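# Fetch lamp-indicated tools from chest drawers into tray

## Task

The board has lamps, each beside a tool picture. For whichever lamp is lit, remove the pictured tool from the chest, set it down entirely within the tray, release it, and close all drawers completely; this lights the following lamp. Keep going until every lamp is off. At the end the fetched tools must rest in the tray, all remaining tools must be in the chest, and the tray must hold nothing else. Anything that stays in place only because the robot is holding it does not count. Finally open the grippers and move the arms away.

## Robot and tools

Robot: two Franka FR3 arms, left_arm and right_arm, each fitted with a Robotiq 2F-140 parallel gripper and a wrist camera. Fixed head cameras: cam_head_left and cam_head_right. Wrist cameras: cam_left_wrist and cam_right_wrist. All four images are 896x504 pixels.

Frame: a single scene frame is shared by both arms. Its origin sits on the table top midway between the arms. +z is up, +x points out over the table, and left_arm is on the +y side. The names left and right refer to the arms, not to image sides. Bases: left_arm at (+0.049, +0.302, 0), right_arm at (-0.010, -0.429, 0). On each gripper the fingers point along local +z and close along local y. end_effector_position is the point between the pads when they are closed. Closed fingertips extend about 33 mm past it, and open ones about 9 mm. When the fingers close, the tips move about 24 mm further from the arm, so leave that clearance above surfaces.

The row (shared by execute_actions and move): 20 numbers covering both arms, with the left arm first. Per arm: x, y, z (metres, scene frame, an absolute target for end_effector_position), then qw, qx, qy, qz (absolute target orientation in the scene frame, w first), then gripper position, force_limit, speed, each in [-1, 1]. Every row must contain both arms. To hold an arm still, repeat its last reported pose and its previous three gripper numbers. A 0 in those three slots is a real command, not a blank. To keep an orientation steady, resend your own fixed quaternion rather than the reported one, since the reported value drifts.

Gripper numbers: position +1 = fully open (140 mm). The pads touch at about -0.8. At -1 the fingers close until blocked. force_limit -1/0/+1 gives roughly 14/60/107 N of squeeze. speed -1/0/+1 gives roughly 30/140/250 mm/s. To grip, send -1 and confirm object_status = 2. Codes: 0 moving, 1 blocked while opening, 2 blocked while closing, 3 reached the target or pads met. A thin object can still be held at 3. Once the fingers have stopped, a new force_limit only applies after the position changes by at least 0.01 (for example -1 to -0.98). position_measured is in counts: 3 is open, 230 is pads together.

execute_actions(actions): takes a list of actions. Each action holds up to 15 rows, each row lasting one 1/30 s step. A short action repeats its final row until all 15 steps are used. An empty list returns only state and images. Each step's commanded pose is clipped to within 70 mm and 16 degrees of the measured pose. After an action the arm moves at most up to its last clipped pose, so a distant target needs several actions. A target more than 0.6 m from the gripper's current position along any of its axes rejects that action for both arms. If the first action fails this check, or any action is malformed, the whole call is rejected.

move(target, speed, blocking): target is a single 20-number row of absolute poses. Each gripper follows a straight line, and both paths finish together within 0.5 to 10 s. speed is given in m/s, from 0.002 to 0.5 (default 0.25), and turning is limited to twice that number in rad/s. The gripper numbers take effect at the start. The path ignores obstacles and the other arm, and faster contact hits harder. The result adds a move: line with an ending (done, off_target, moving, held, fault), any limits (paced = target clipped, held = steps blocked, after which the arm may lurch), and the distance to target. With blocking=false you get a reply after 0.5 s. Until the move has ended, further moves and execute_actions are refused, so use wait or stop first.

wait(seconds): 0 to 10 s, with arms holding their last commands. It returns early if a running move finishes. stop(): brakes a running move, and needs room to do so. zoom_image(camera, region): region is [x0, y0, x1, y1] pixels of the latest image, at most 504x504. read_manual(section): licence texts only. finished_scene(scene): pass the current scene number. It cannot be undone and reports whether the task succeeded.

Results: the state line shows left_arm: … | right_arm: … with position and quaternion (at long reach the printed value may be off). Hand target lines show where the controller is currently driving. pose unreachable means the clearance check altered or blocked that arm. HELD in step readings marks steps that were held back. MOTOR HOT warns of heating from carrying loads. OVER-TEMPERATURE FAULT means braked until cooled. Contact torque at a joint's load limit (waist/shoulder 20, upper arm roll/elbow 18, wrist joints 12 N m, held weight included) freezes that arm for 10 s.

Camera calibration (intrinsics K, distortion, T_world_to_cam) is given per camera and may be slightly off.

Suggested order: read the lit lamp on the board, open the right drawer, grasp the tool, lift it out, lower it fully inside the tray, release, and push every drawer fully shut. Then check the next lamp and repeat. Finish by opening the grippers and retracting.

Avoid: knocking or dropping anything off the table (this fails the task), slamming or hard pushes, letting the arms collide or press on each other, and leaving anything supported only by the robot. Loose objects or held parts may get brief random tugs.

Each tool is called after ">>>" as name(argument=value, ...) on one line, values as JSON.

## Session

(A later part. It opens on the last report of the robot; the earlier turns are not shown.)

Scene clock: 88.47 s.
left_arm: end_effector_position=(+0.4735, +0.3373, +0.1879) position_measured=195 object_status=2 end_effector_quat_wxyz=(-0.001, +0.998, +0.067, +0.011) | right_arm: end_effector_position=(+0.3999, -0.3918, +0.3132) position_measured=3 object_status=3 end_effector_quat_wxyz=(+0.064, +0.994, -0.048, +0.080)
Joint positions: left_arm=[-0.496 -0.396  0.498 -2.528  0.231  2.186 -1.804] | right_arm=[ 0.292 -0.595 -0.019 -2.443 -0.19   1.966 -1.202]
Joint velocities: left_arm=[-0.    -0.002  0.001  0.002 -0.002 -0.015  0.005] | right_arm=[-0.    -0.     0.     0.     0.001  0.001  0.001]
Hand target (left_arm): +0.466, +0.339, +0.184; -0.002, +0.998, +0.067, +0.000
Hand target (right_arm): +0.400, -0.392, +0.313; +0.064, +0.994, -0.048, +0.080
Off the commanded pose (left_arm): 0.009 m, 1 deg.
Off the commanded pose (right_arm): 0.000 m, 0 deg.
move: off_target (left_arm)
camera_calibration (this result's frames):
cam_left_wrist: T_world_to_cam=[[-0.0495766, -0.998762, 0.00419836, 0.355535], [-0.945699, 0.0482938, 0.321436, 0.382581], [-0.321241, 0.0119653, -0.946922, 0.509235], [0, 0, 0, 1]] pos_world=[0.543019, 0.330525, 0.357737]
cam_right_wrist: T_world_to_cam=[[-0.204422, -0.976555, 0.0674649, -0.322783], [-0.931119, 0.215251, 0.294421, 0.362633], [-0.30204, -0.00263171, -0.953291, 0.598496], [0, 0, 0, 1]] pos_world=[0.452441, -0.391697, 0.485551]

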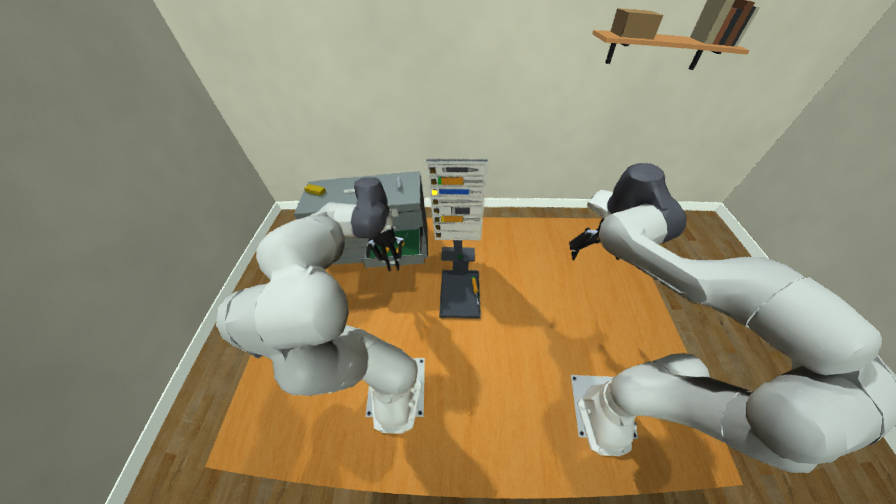

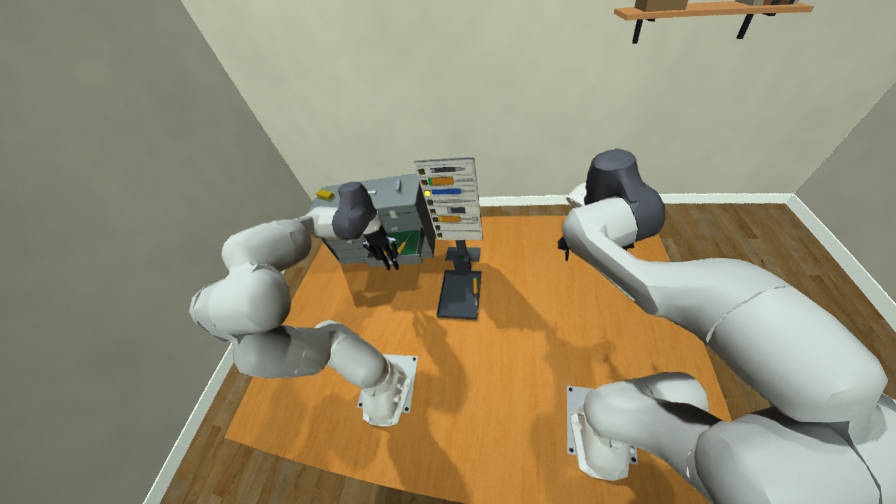

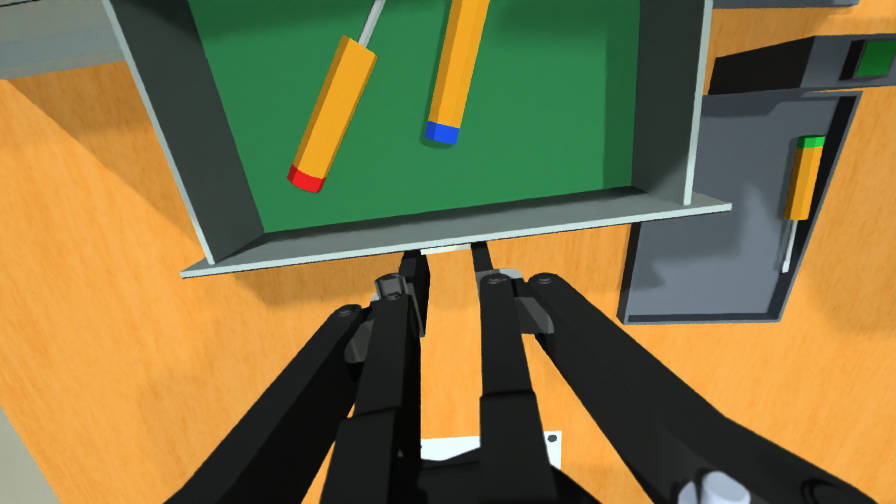

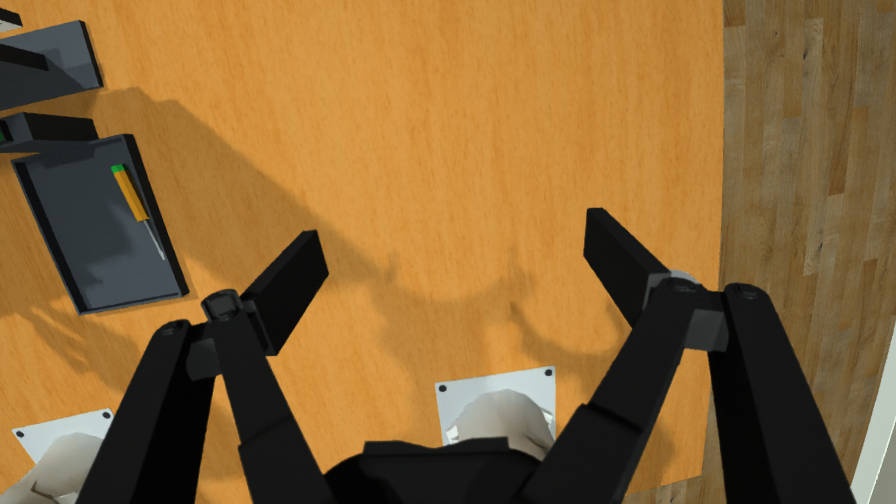

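>>> move(target=[0.623,0.348,0.185,-0.017,0.964,0.063,0.258,-1,0.6,0.5, 0.4,-0.392,0.313,0.064,0.994,-0.048,0.08,1,0,0], speed=0.08)

>>> move(target=[0.623,0.348,0.185,-0.017,0.964,0.063,0.258,0,0.6,0.5, 0.4,-0.392,0.313,0.064,0.994,-0.048,0.08,1,0,0], speed=0.08)

>>> move(target=[0.55,0.4,0.27,-0.017,0.964,0.063,0.258,0,0.6,0.5, 0.4,-0.392,0.313,0.064,0.994,-0.048,0.08,1,0,0], speed=0.15)

>>> move(target=[0.555,0.606,0.27,-0.017,0.964,0.063,0.258,0,0.6,0.5, 0.4,-0.392,0.313,0.064,0.994,-0.048,0.08,1,0,0])

>>> move(target=[0.585,0.61,0.232,-0.017,0.964,0.063,0.258,0,0.6,0.5, 0.4,-0.392,0.313,0.064,0.994,-0.048,0.08,1,0,0], speed=0.05)

>>> move(target=[0.585,0.61,0.232,-0.017,0.964,0.063,0.258,-1,0.6,0.5, 0.4,-0.392,0.313,0.064,0.994,-0.048,0.08,1,0,0], speed=0.05)

>>> move(target=[0.43,0.598,0.236,0,0.998,0.065,0,-1,0.6,0.5, 0.4,-0.392,0.313,0.064,0.994,-0.048,0.08,1,0,0], speed=0.08)

Scene clock: 92.40 s.
left_arm: end_effector_position=(+0.6172, +0.3484, +0.1843) position_measured=195 object_status=2 end_effector_quat_wxyz=(-0.017, +0.966, +0.062, +0.249) | right_arm: end_effector_position=(+0.3999, -0.3918, +0.3132) position_measured=3 object_status=3 end_effector_quat_wxyz=(+0.064, +0.994, -0.048, +0.080)
Joint positions: left_arm=[-0.43  -0.191  0.489 -2.593  0.392  2.914 -1.923] | right_arm=[ 0.292 -0.595 -0.019 -2.443 -0.19   1.966 -1.202]
Joint velocities: left_arm=[ 0.013  0.007 -0.009 -0.002  0.009  0.022 -0.022] | right_arm=[ 0.    -0.001 -0.003 -0.    -0.     0.001 -0.001]
Hand target (left_arm): +0.622, +0.345, +0.189; -0.014, +0.964, +0.062, +0.258
Hand target (right_arm): +0.400, -0.392, +0.313; +0.064, +0.994, -0.048, +0.080
Off the commanded pose (left_arm): 0.006 m, 1 deg.
Off the commanded pose (right_arm): 0.000 m, 0 deg.
move: off_target (left_arm)
camera_calibration (this result's frames):
cam_left_wrist: T_world_to_cam=[[-0.0361102, -0.996059, -0.0810077, 0.380229], [-0.987877, 0.0478248, -0.147689, 0.631814], [0.150981, 0.0746926, -0.985711, 0.245631], [0, 0, 0, 1]] pos_world=[0.600799, 0.330167, 0.366234]
cam_right_wrist: T_world_to_cam=[[-0.204422, -0.976555, 0.0674649, -0.322783], [-0.931119, 0.215251, 0.294421, 0.362633], [-0.30204, -0.00263182, -0.953291, 0.598496], [0, 0, 0, 1]] pos_world=[0.452441, -0.391697, 0.485551]

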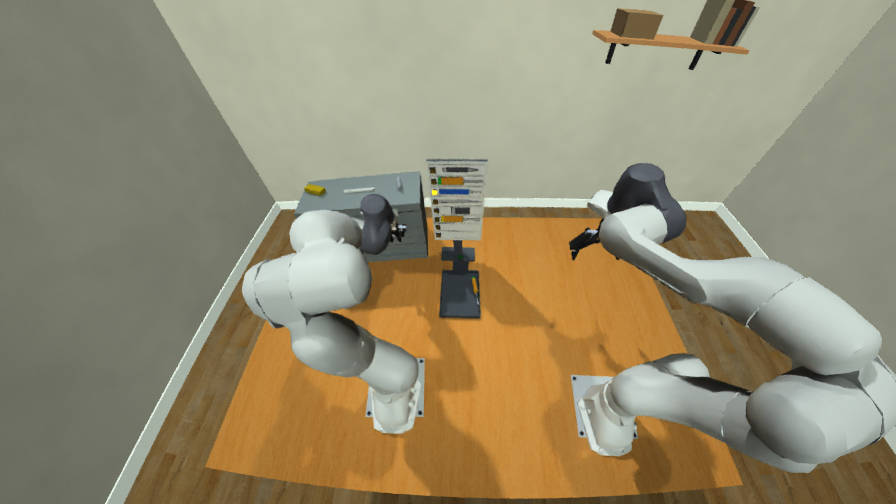

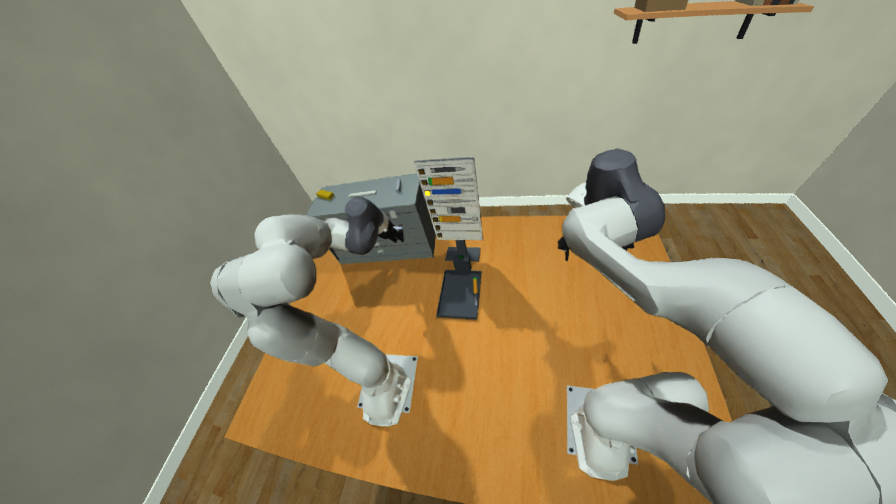

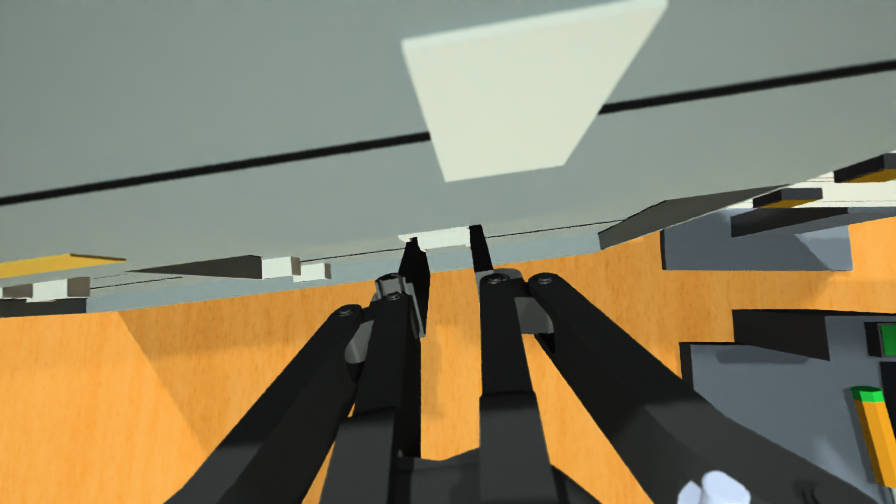

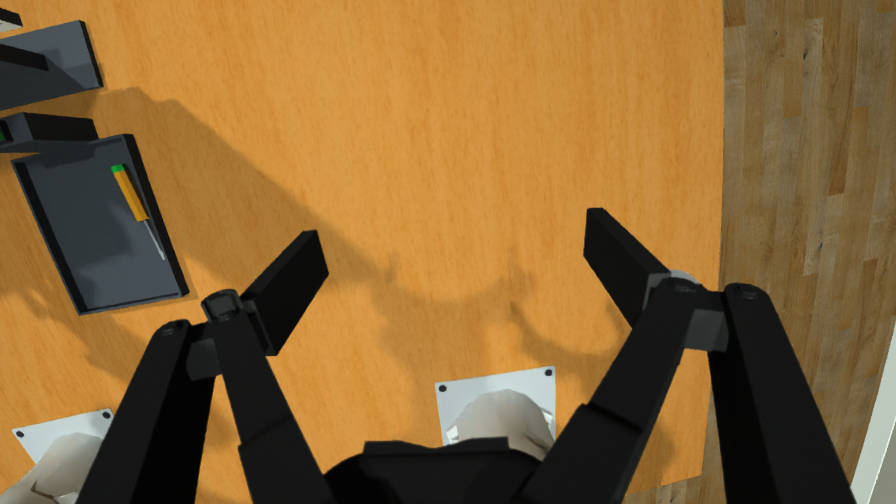

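Scene clock: 93.10 s.
left_arm: end_effector_position=(+0.6196, +0.3481, +0.1828) position_measured=129 object_status=3 end_effector_quat_wxyz=(-0.018, +0.965, +0.060, +0.253) | right_arm: end_effector_position=(+0.3999, -0.3918, +0.3132) position_measured=3 object_status=3 end_effector_quat_wxyz=(+0.064, +0.994, -0.048, +0.080)
Joint positions: left_arm=[-0.426 -0.18   0.486 -2.593  0.399  2.931 -1.927] | right_arm=[ 0.292 -0.595 -0.019 -2.443 -0.19   1.966 -1.202]
Joint velocities: left_arm=[ 0.004  0.002 -0.004 -0.001  0.005  0.002 -0.002] | right_arm=[ 0.    -0.001 -0.    -0.     0.    -0.    -0.   ]
Hand target (left_arm): +0.623, +0.348, +0.185; -0.017, +0.964, +0.063, +0.258
Hand target (right_arm): +0.400, -0.392, +0.313; +0.064, +0.994, -0.048, +0.080
Off the commanded pose (left_arm): 0.004 m, 1 deg.
Off the commanded pose (right_arm): 0.000 m, 0 deg.
move: off_target (left_arm)
camera_calibration (this result's frames):
cam_left_wrist: T_world_to_cam=[[-0.0384163, -0.99568, -0.0845344, 0.381869], [-0.98668, 0.0511787, -0.154411, 0.633298], [0.15807, 0.0774765, -0.984384, 0.23825], [0, 0, 0, 1]] pos_world=[0.601873, 0.329349, 0.364598]
cam_right_wrist: T_world_to_cam=[[-0.204422, -0.976555, 0.0674649, -0.322783], [-0.931119, 0.215251, 0.294421, 0.362633], [-0.30204, -0.00263183, -0.953292, 0.598496], [0, 0, 0, 1]] pos_world=[0.452441, -0.391697, 0.485551]

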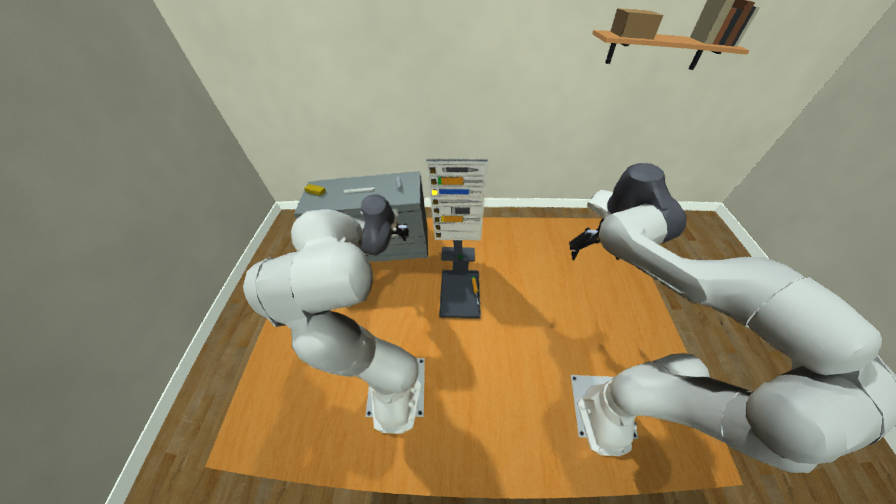

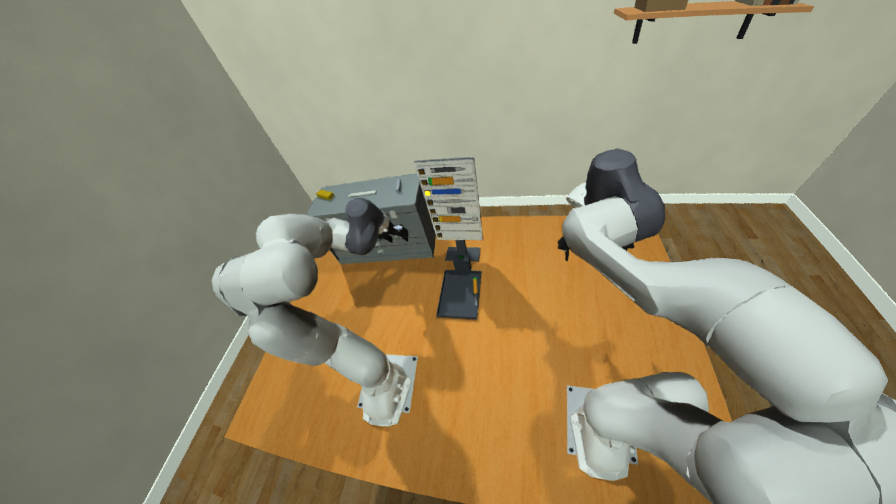

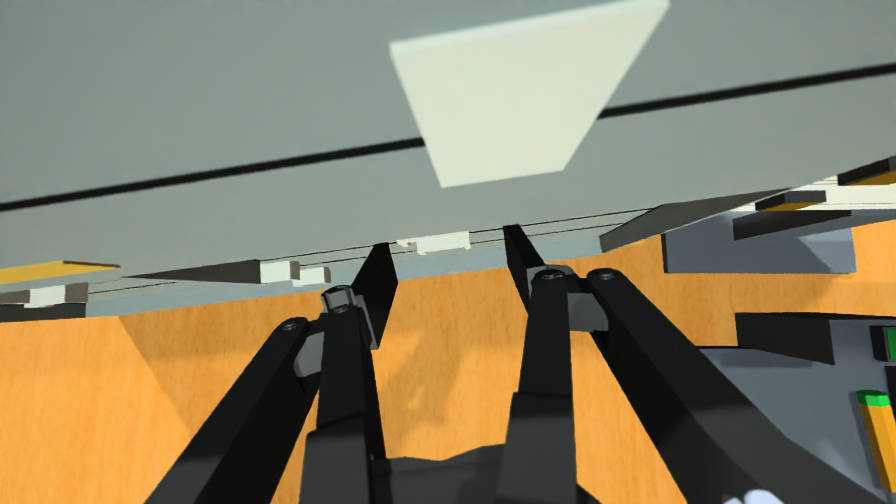

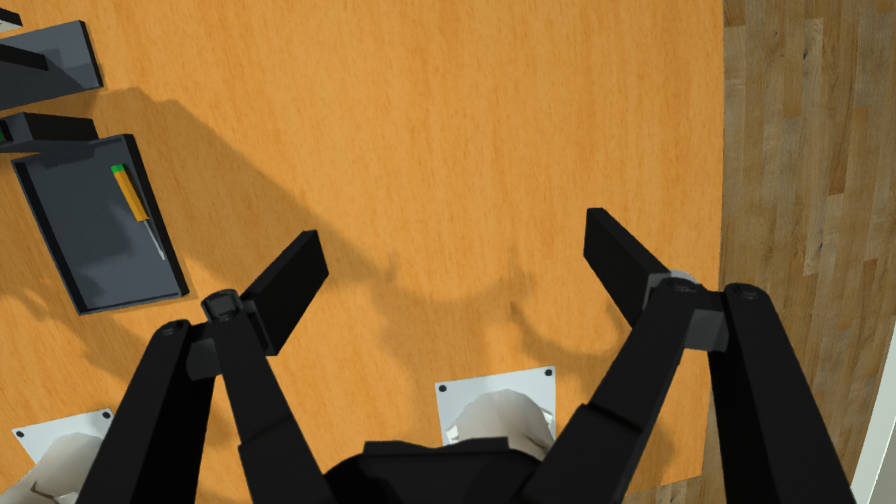

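Scene clock: 94.63 s.
left_arm: end_effector_position=(+0.5521, +0.4009, +0.2705) position_measured=129 object_status=3 end_effector_quat_wxyz=(-0.016, +0.963, +0.069, +0.261) | right_arm: end_effector_position=(+0.3999, -0.3918, +0.3132) position_measured=3 object_status=3 end_effector_quat_wxyz=(+0.064, +0.994, -0.048, +0.080)
Joint positions: left_arm=[-0.328 -0.588  0.497 -2.673  0.464  2.639 -1.836] | right_arm=[ 0.292 -0.595 -0.019 -2.443 -0.19   1.966 -1.202]
Joint velocities: left_arm=[ 0.001 -0.    -0.001 -0.001  0.    -0.01   0.017] | right_arm=[-0.001 -0.002  0.001  0.001 -0.    -0.001 -0.   ]
Hand target (left_arm): +0.550, +0.401, +0.269; -0.018, +0.964, +0.063, +0.258
Hand target (right_arm): +0.400, -0.392, +0.313; +0.064, +0.994, -0.048, +0.080
Off the commanded pose (left_arm): 0.002 m, 1 deg.
Off the commanded pose (right_arm): 0.000 m, 0 deg.
move: done
camera_calibration (this result's frames):
cam_left_wrist: T_world_to_cam=[[-0.0215732, -0.996702, -0.0782323, 0.428658], [-0.984613, 0.0347538, -0.171257, 0.587506], [0.173411, 0.073334, -0.982115, 0.323774], [0, 0, 0, 1]] pos_world=[0.531567, 0.383082, 0.452133]
cam_right_wrist: T_world_to_cam=[[-0.204422, -0.976555, 0.0674649, -0.322783], [-0.931119, 0.215251, 0.294421, 0.362633], [-0.30204, -0.00263184, -0.953291, 0.598496], [0, 0, 0, 1]] pos_world=[0.452441, -0.391697, 0.485551]

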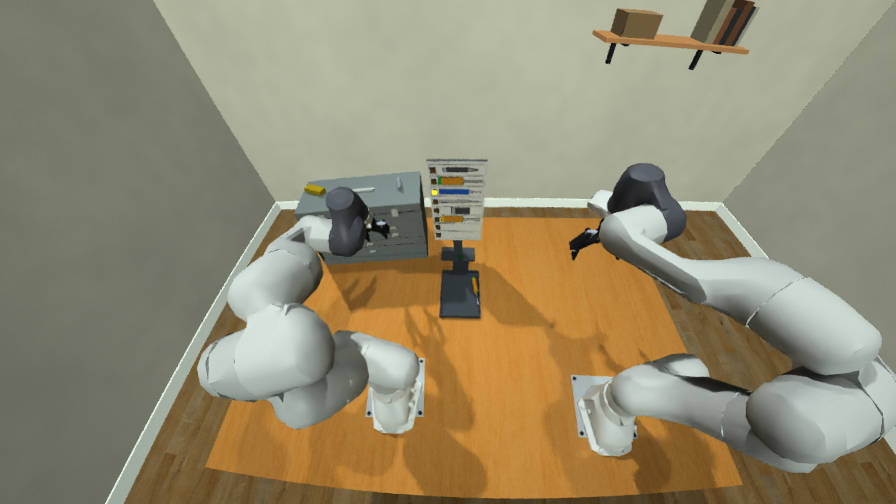

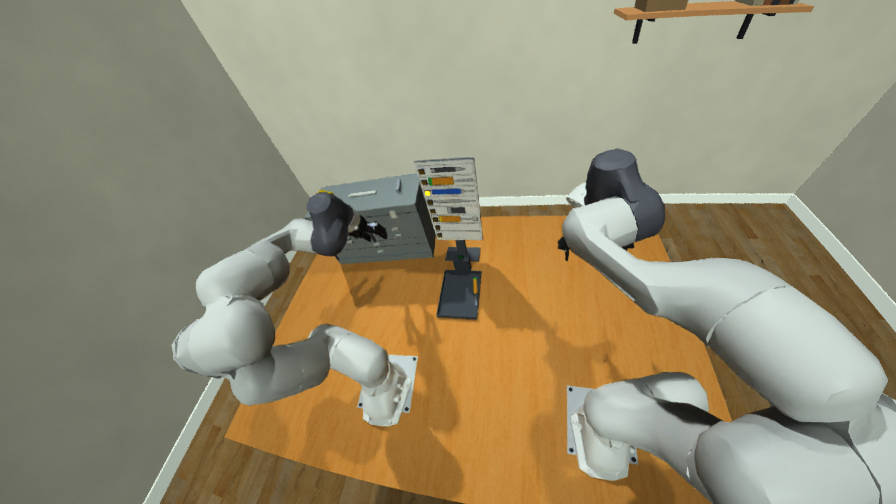

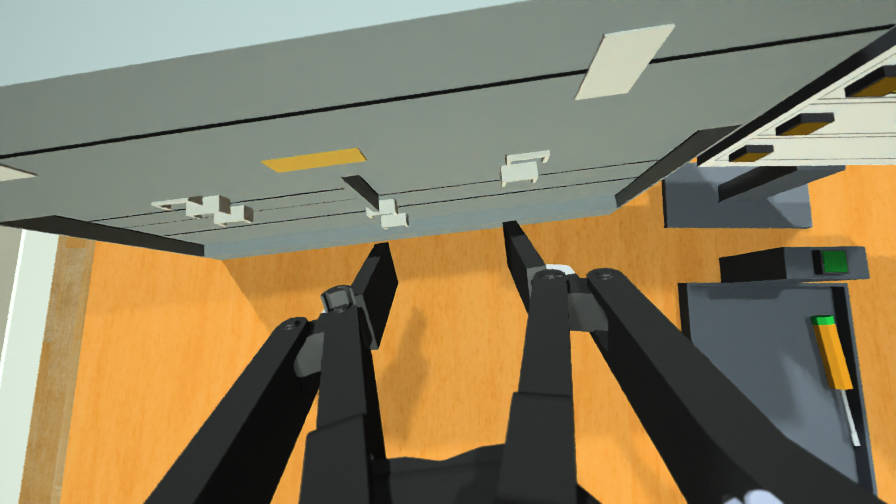

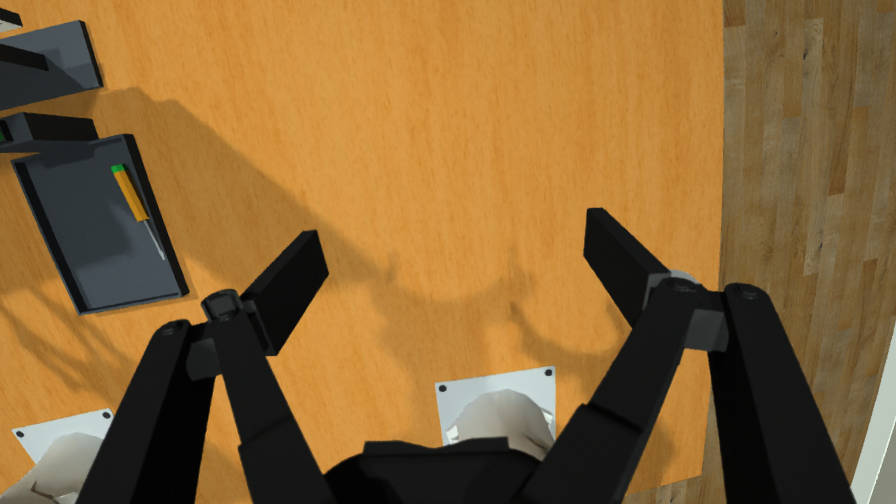

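Scene clock: 96.37 s.
left_arm: end_effector_position=(+0.5583, +0.6065, +0.2676) position_measured=129 object_status=3 end_effector_quat_wxyz=(-0.016, +0.963, +0.072, +0.258) | right_arm: end_effector_position=(+0.3999, -0.3918, +0.3132) position_measured=3 object_status=3 end_effector_quat_wxyz=(+0.064, +0.994, -0.048, +0.080)
Joint positions: left_arm=[-0.61  -0.529  1.126 -2.39   0.454  2.593 -1.42 ] | right_arm=[ 0.292 -0.595 -0.019 -2.443 -0.19   1.966 -1.202]
Joint velocities: left_arm=[-0.001 -0.     0.002  0.     0.001 -0.006  0.025] | right_arm=[ 0.001 -0.001 -0.    -0.    -0.     0.     0.   ]
Hand target (left_arm): +0.558, +0.607, +0.268; -0.018, +0.964, +0.064, +0.257
Hand target (right_arm): +0.400, -0.392, +0.313; +0.064, +0.994, -0.048, +0.080
Off the commanded pose (left_arm): 0.004 m, 1 deg.
Off the commanded pose (right_arm): 0.000 m, 0 deg.
move: off_target (left_arm)
camera_calibration (this result's frames):
cam_left_wrist: T_world_to_cam=[[-0.0158351, -0.996939, -0.076565, 0.629938], [-0.985665, 0.0284281, -0.166304, 0.589101], [0.167971, 0.072834, -0.983098, 0.308345], [0, 0, 0, 1]] pos_world=[0.538838, 0.588804, 0.449334]
cam_right_wrist: T_world_to_cam=[[-0.204422, -0.976555, 0.0674648, -0.322783], [-0.93112, 0.215251, 0.294421, 0.362633], [-0.30204, -0.00263175, -0.953292, 0.598496], [0, 0, 0, 1]] pos_world=[0.452441, -0.391697, 0.485551]

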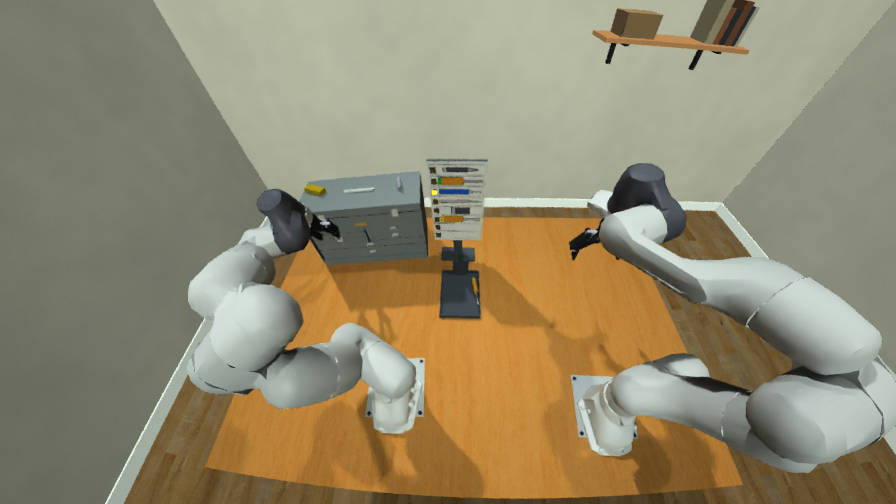

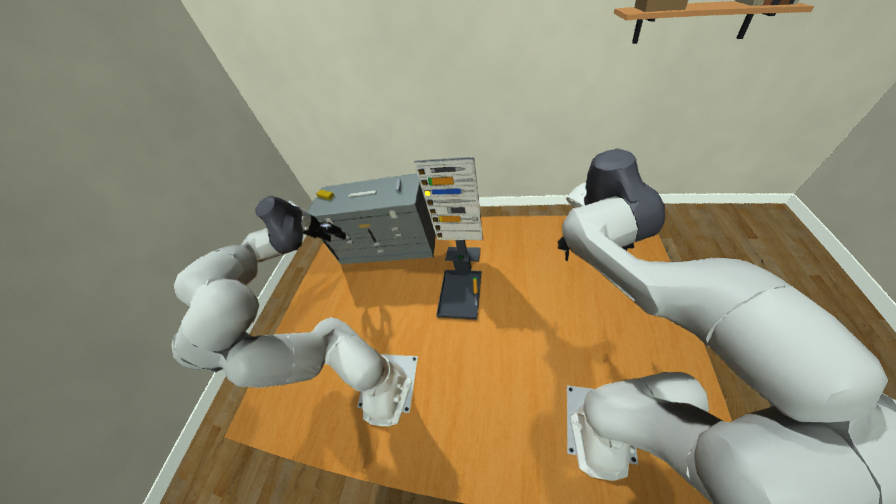

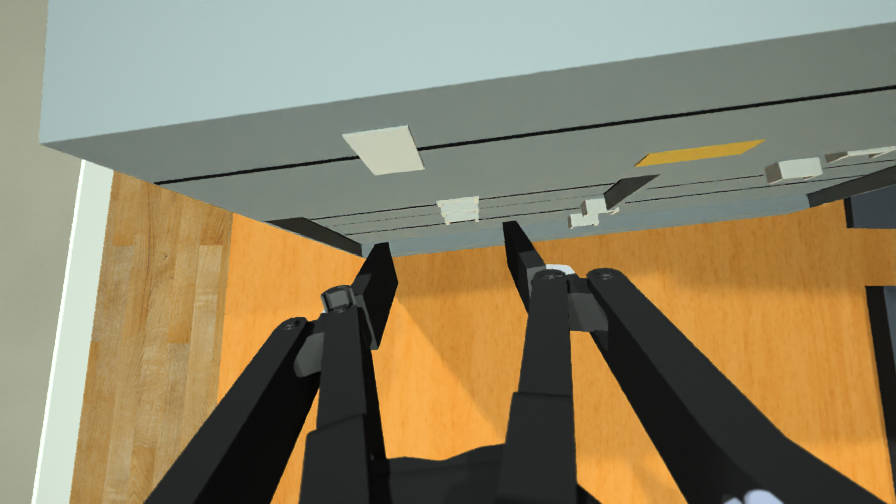

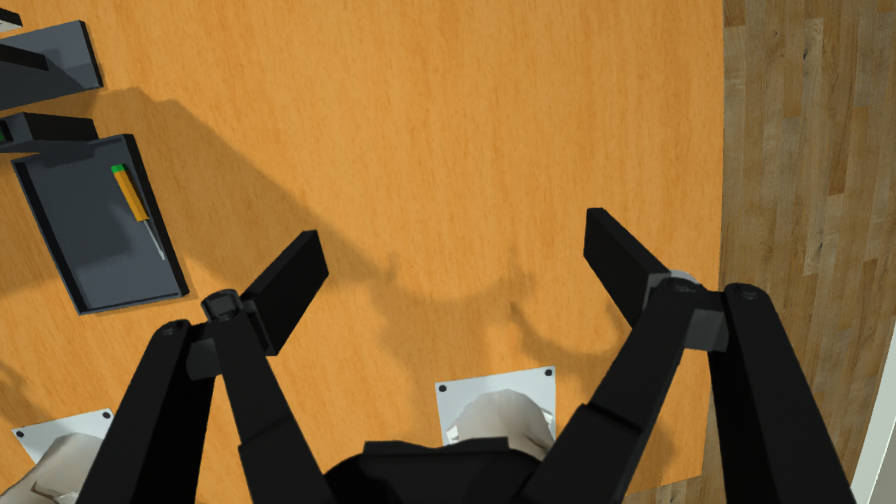

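Scene clock: 97.67 s.
left_arm: end_effector_position=(+0.5834, +0.6081, +0.2293) position_measured=129 object_status=3 end_effector_quat_wxyz=(-0.014, +0.965, +0.067, +0.255) | right_arm: end_effector_position=(+0.3999, -0.3918, +0.3132) position_measured=3 object_status=3 end_effector_quat_wxyz=(+0.064, +0.994, -0.048, +0.080)
Joint positions: left_arm=[-0.826 -0.449  1.342 -2.364  0.433  2.692 -1.401] | right_arm=[ 0.292 -0.595 -0.019 -2.443 -0.19   1.966 -1.202]
Joint velocities: left_arm=[-0.009  0.     0.008  0.004  0.001  0.009 -0.   ] | right_arm=[ 0.001 -0.001 -0.001 -0.001 -0.    -0.    -0.   ]
Hand target (left_arm): +0.585, +0.609, +0.231; -0.016, +0.964, +0.063, +0.257
Hand target (right_arm): +0.400, -0.392, +0.313; +0.064, +0.994, -0.048, +0.080
Off the commanded pose (left_arm): 0.004 m, 1 deg.
Off the commanded pose (right_arm): 0.000 m, 0 deg.
move: off_target (left_arm)
camera_calibration (this result's frames):
cam_left_wrist: T_world_to_cam=[[-0.0275875, -0.99678, -0.0752868, 0.635462], [-0.986493, 0.0393131, -0.159014, 0.599599], [0.161462, 0.0698831, -0.984402, 0.272285], [0, 0, 0, 1]] pos_world=[0.565067, 0.590816, 0.411225]
cam_right_wrist: T_world_to_cam=[[-0.204422, -0.976555, 0.0674649, -0.322783], [-0.931119, 0.215251, 0.294421, 0.362633], [-0.30204, -0.00263174, -0.953292, 0.598496], [0, 0, 0, 1]] pos_world=[0.452441, -0.391697, 0.485551]

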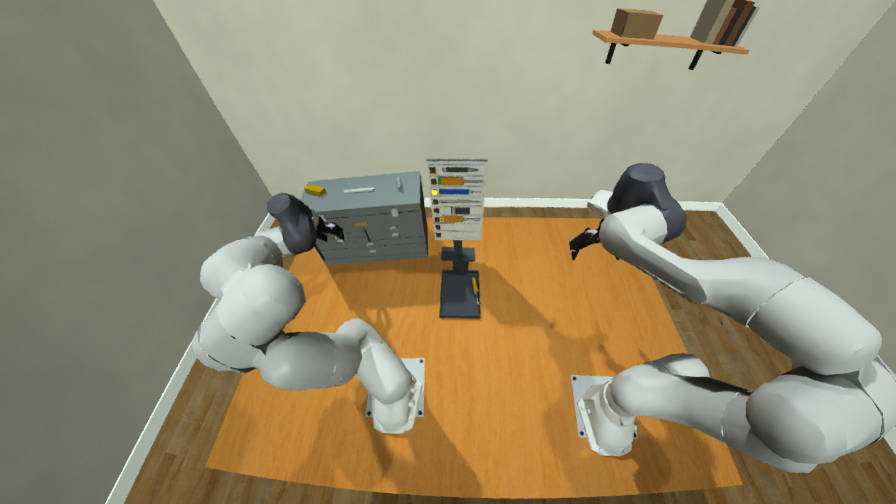

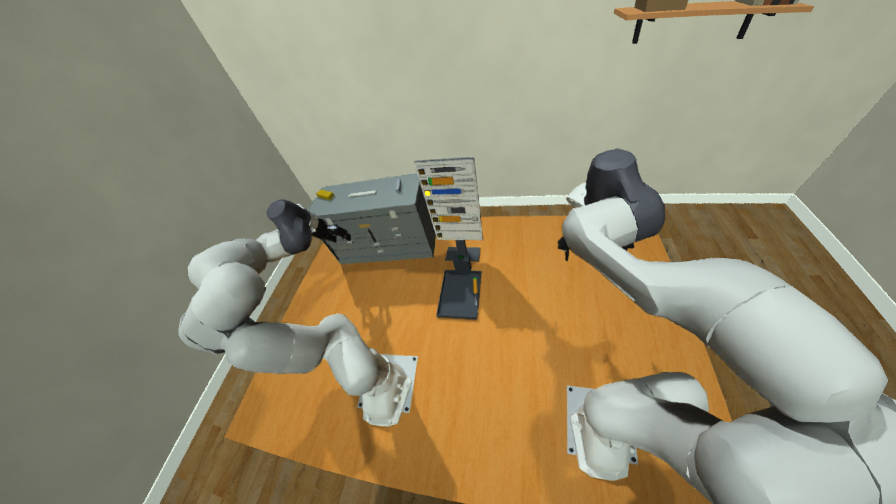

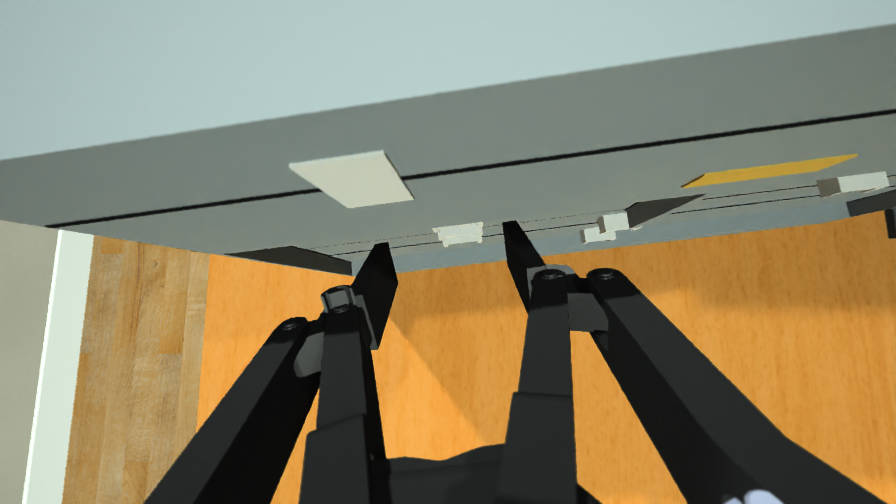

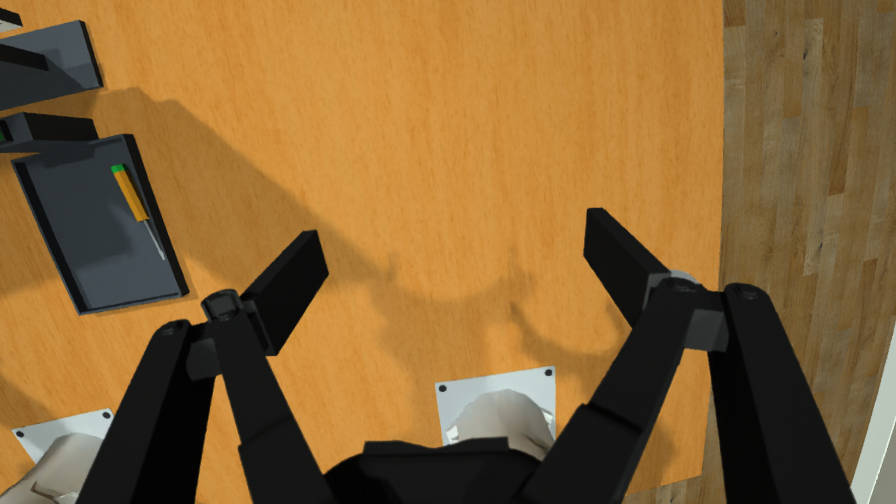

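Scene clock: 98.37 s.
left_arm: end_effector_position=(+0.5841, +0.6060, +0.2294) position_measured=234 object_status=3 end_effector_quat_wxyz=(-0.013, +0.965, +0.065, +0.254) | right_arm: end_effector_position=(+0.3999, -0.3918, +0.3132) position_measured=3 object_status=3 end_effector_quat_wxyz=(+0.064, +0.994, -0.048, +0.080)
Joint positions: left_arm=[-0.828 -0.45   1.34  -2.365  0.433  2.69  -1.4  ] | right_arm=[ 0.292 -0.595 -0.019 -2.443 -0.19   1.966 -1.202]
Joint velocities: left_arm=[-0.001 -0.001  0.001 -0.001 -0.    -0.     0.001] | right_arm=[ 0.001  0.     0.001 -0.001 -0.    -0.    -0.001]
Hand target (left_arm): +0.585, +0.610, +0.232; -0.017, +0.964, +0.063, +0.258
Hand target (right_arm): +0.400, -0.392, +0.313; +0.064, +0.994, -0.048, +0.080
Off the commanded pose (left_arm): 0.005 m, 1 deg.
Off the commanded pose (right_arm): 0.000 m, 0 deg.
move: off_target (left_arm)
camera_calibration (this result's frames):
cam_left_wrist: T_world_to_cam=[[-0.0313815, -0.996722, -0.0745722, 0.635457], [-0.986423, 0.0429171, -0.158517, 0.597992], [0.161198, 0.0685853, -0.984536, 0.273327], [0, 0, 0, 1]] pos_world=[0.565755, 0.588964, 0.41128]
cam_right_wrist: T_world_to_cam=[[-0.204422, -0.976555, 0.0674648, -0.322783], [-0.931119, 0.215251, 0.294421, 0.362633], [-0.30204, -0.00263166, -0.953292, 0.598496], [0, 0, 0, 1]] pos_world=[0.452441, -0.391697, 0.485551]

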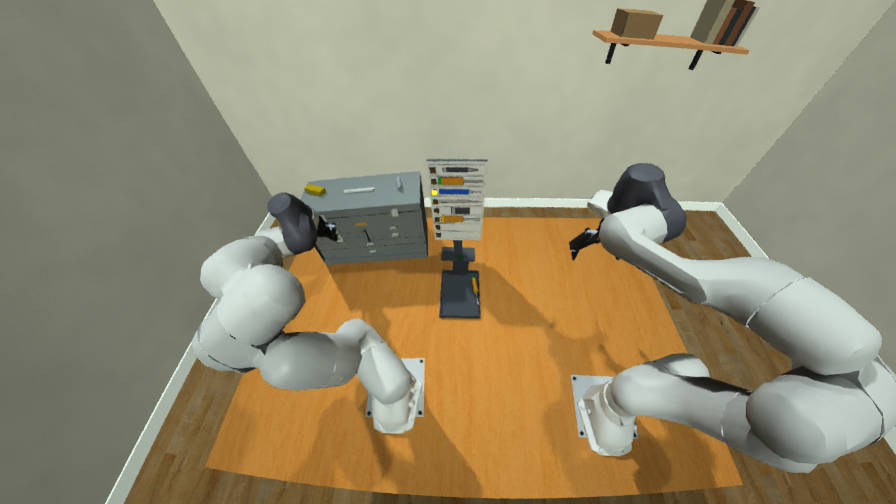

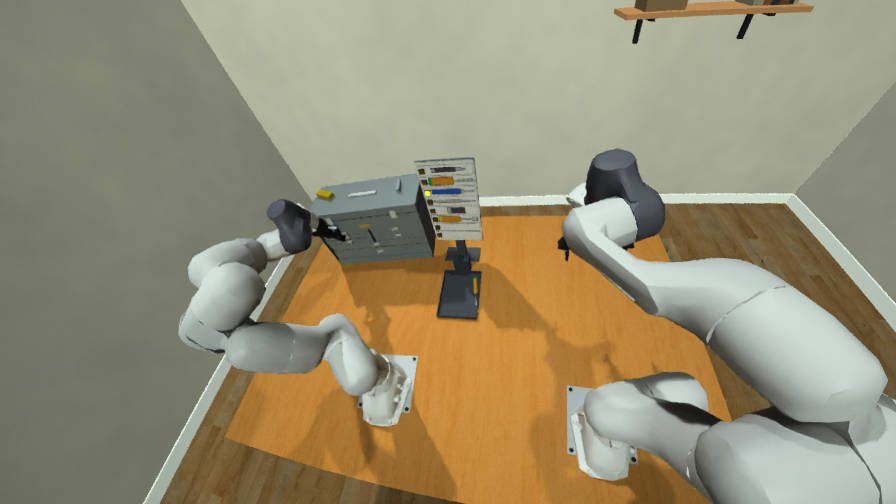

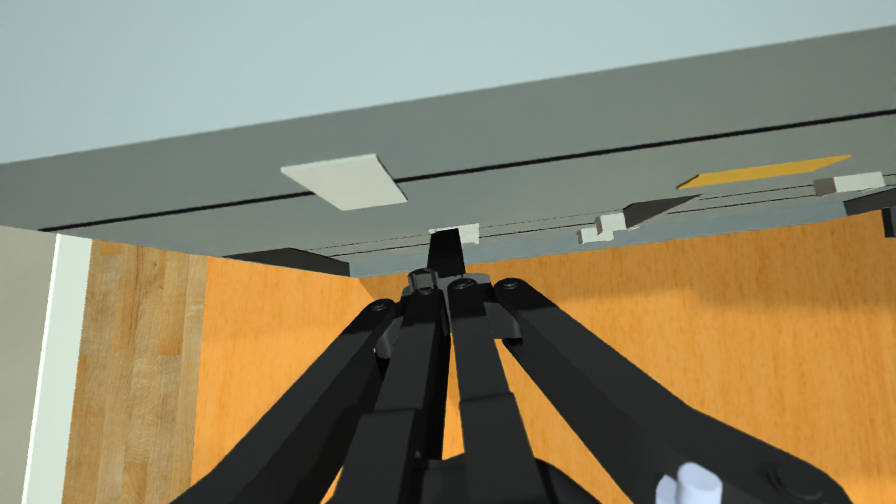

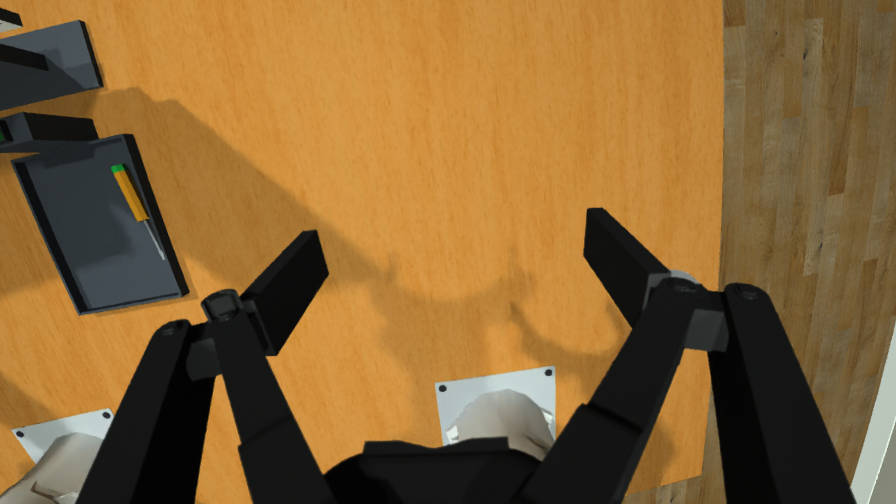

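Scene clock: 102.10 s.
left_arm: end_effector_position=(+0.4323, +0.6002, +0.2336) position_measured=234 object_status=3 end_effector_quat_wxyz=(-0.001, +0.998, +0.069, +0.003) | right_arm: end_effector_position=(+0.3999, -0.3918, +0.3132) position_measured=3 object_status=3 end_effector_quat_wxyz=(+0.064, +0.994, -0.048, +0.080)
Joint positions: left_arm=[-0.587 -0.455  1.075 -2.241  0.435  1.981 -1.385] | right_arm=[ 0.292 -0.595 -0.019 -2.443 -0.19   1.966 -1.202]
Joint velocities: left_arm=[ 0.001 -0.002  0.     0.001  0.004 -0.013  0.002] | right_arm=[ 0.001  0.001 -0.     0.     0.     0.     0.   ]
Hand target (left_arm): +0.431, +0.602, +0.234; -0.003, +0.998, +0.065, +0.001
Hand target (right_arm): +0.400, -0.392, +0.313; +0.064, +0.994, -0.048, +0.080
Off the commanded pose (left_arm): 0.004 m, 1 deg.
Off the commanded pose (right_arm): 0.000 m, 0 deg.
move: off_target (left_arm)
camera_calibration (this result's frames):
cam_left_wrist: T_world_to_cam=[[-0.04516, -0.998957, 0.00678356, 0.613459], [-0.940397, 0.0448019, 0.337114, 0.312415], [-0.337066, 0.00884482, -0.94144, 0.543532], [0, 0, 0, 1]] pos_world=[0.504704, 0.594015, 0.402222]
cam_right_wrist: T_world_to_cam=[[-0.204422, -0.976555, 0.0674648, -0.322783], [-0.931119, 0.215251, 0.294421, 0.362633], [-0.30204, -0.00263174, -0.953292, 0.598496], [0, 0, 0, 1]] pos_world=[0.452441, -0.391697, 0.485551]

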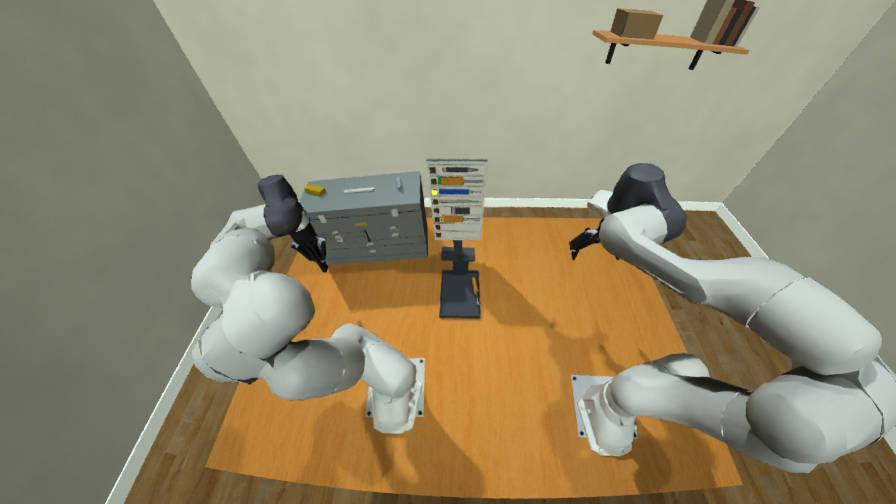

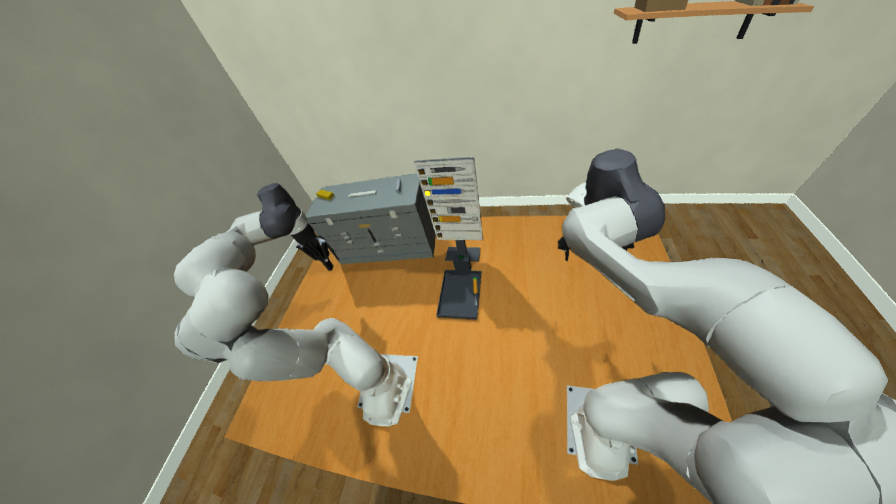

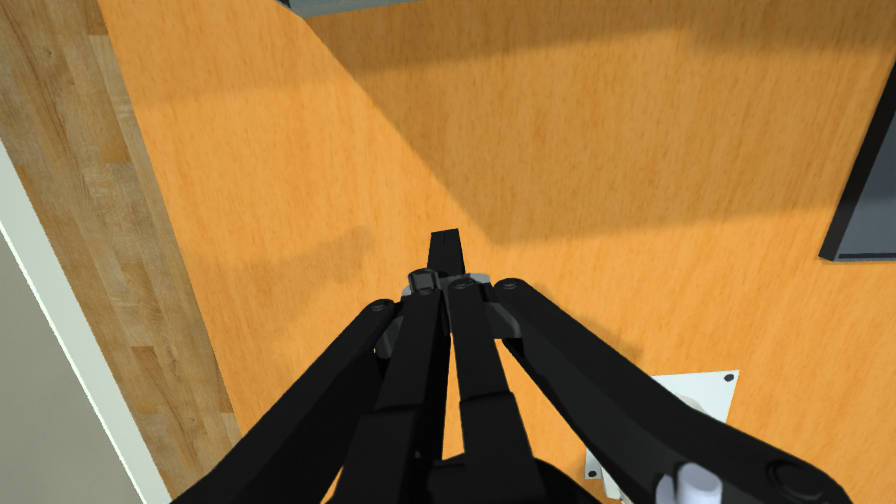

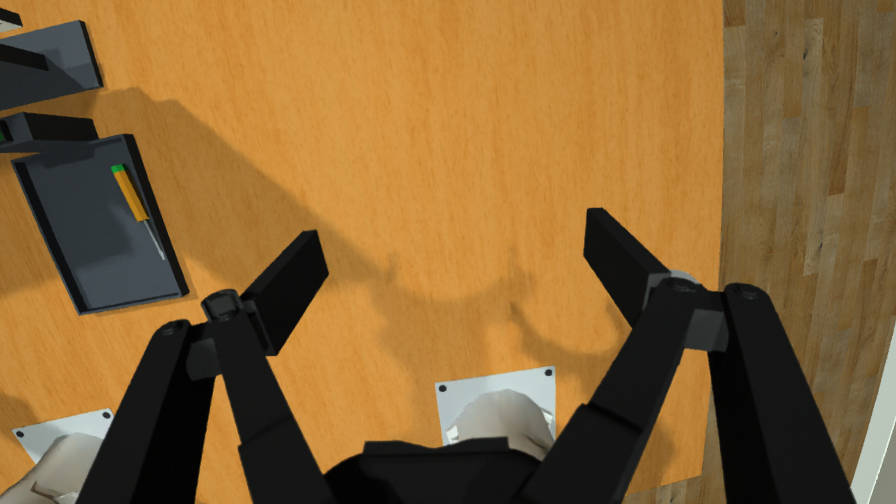

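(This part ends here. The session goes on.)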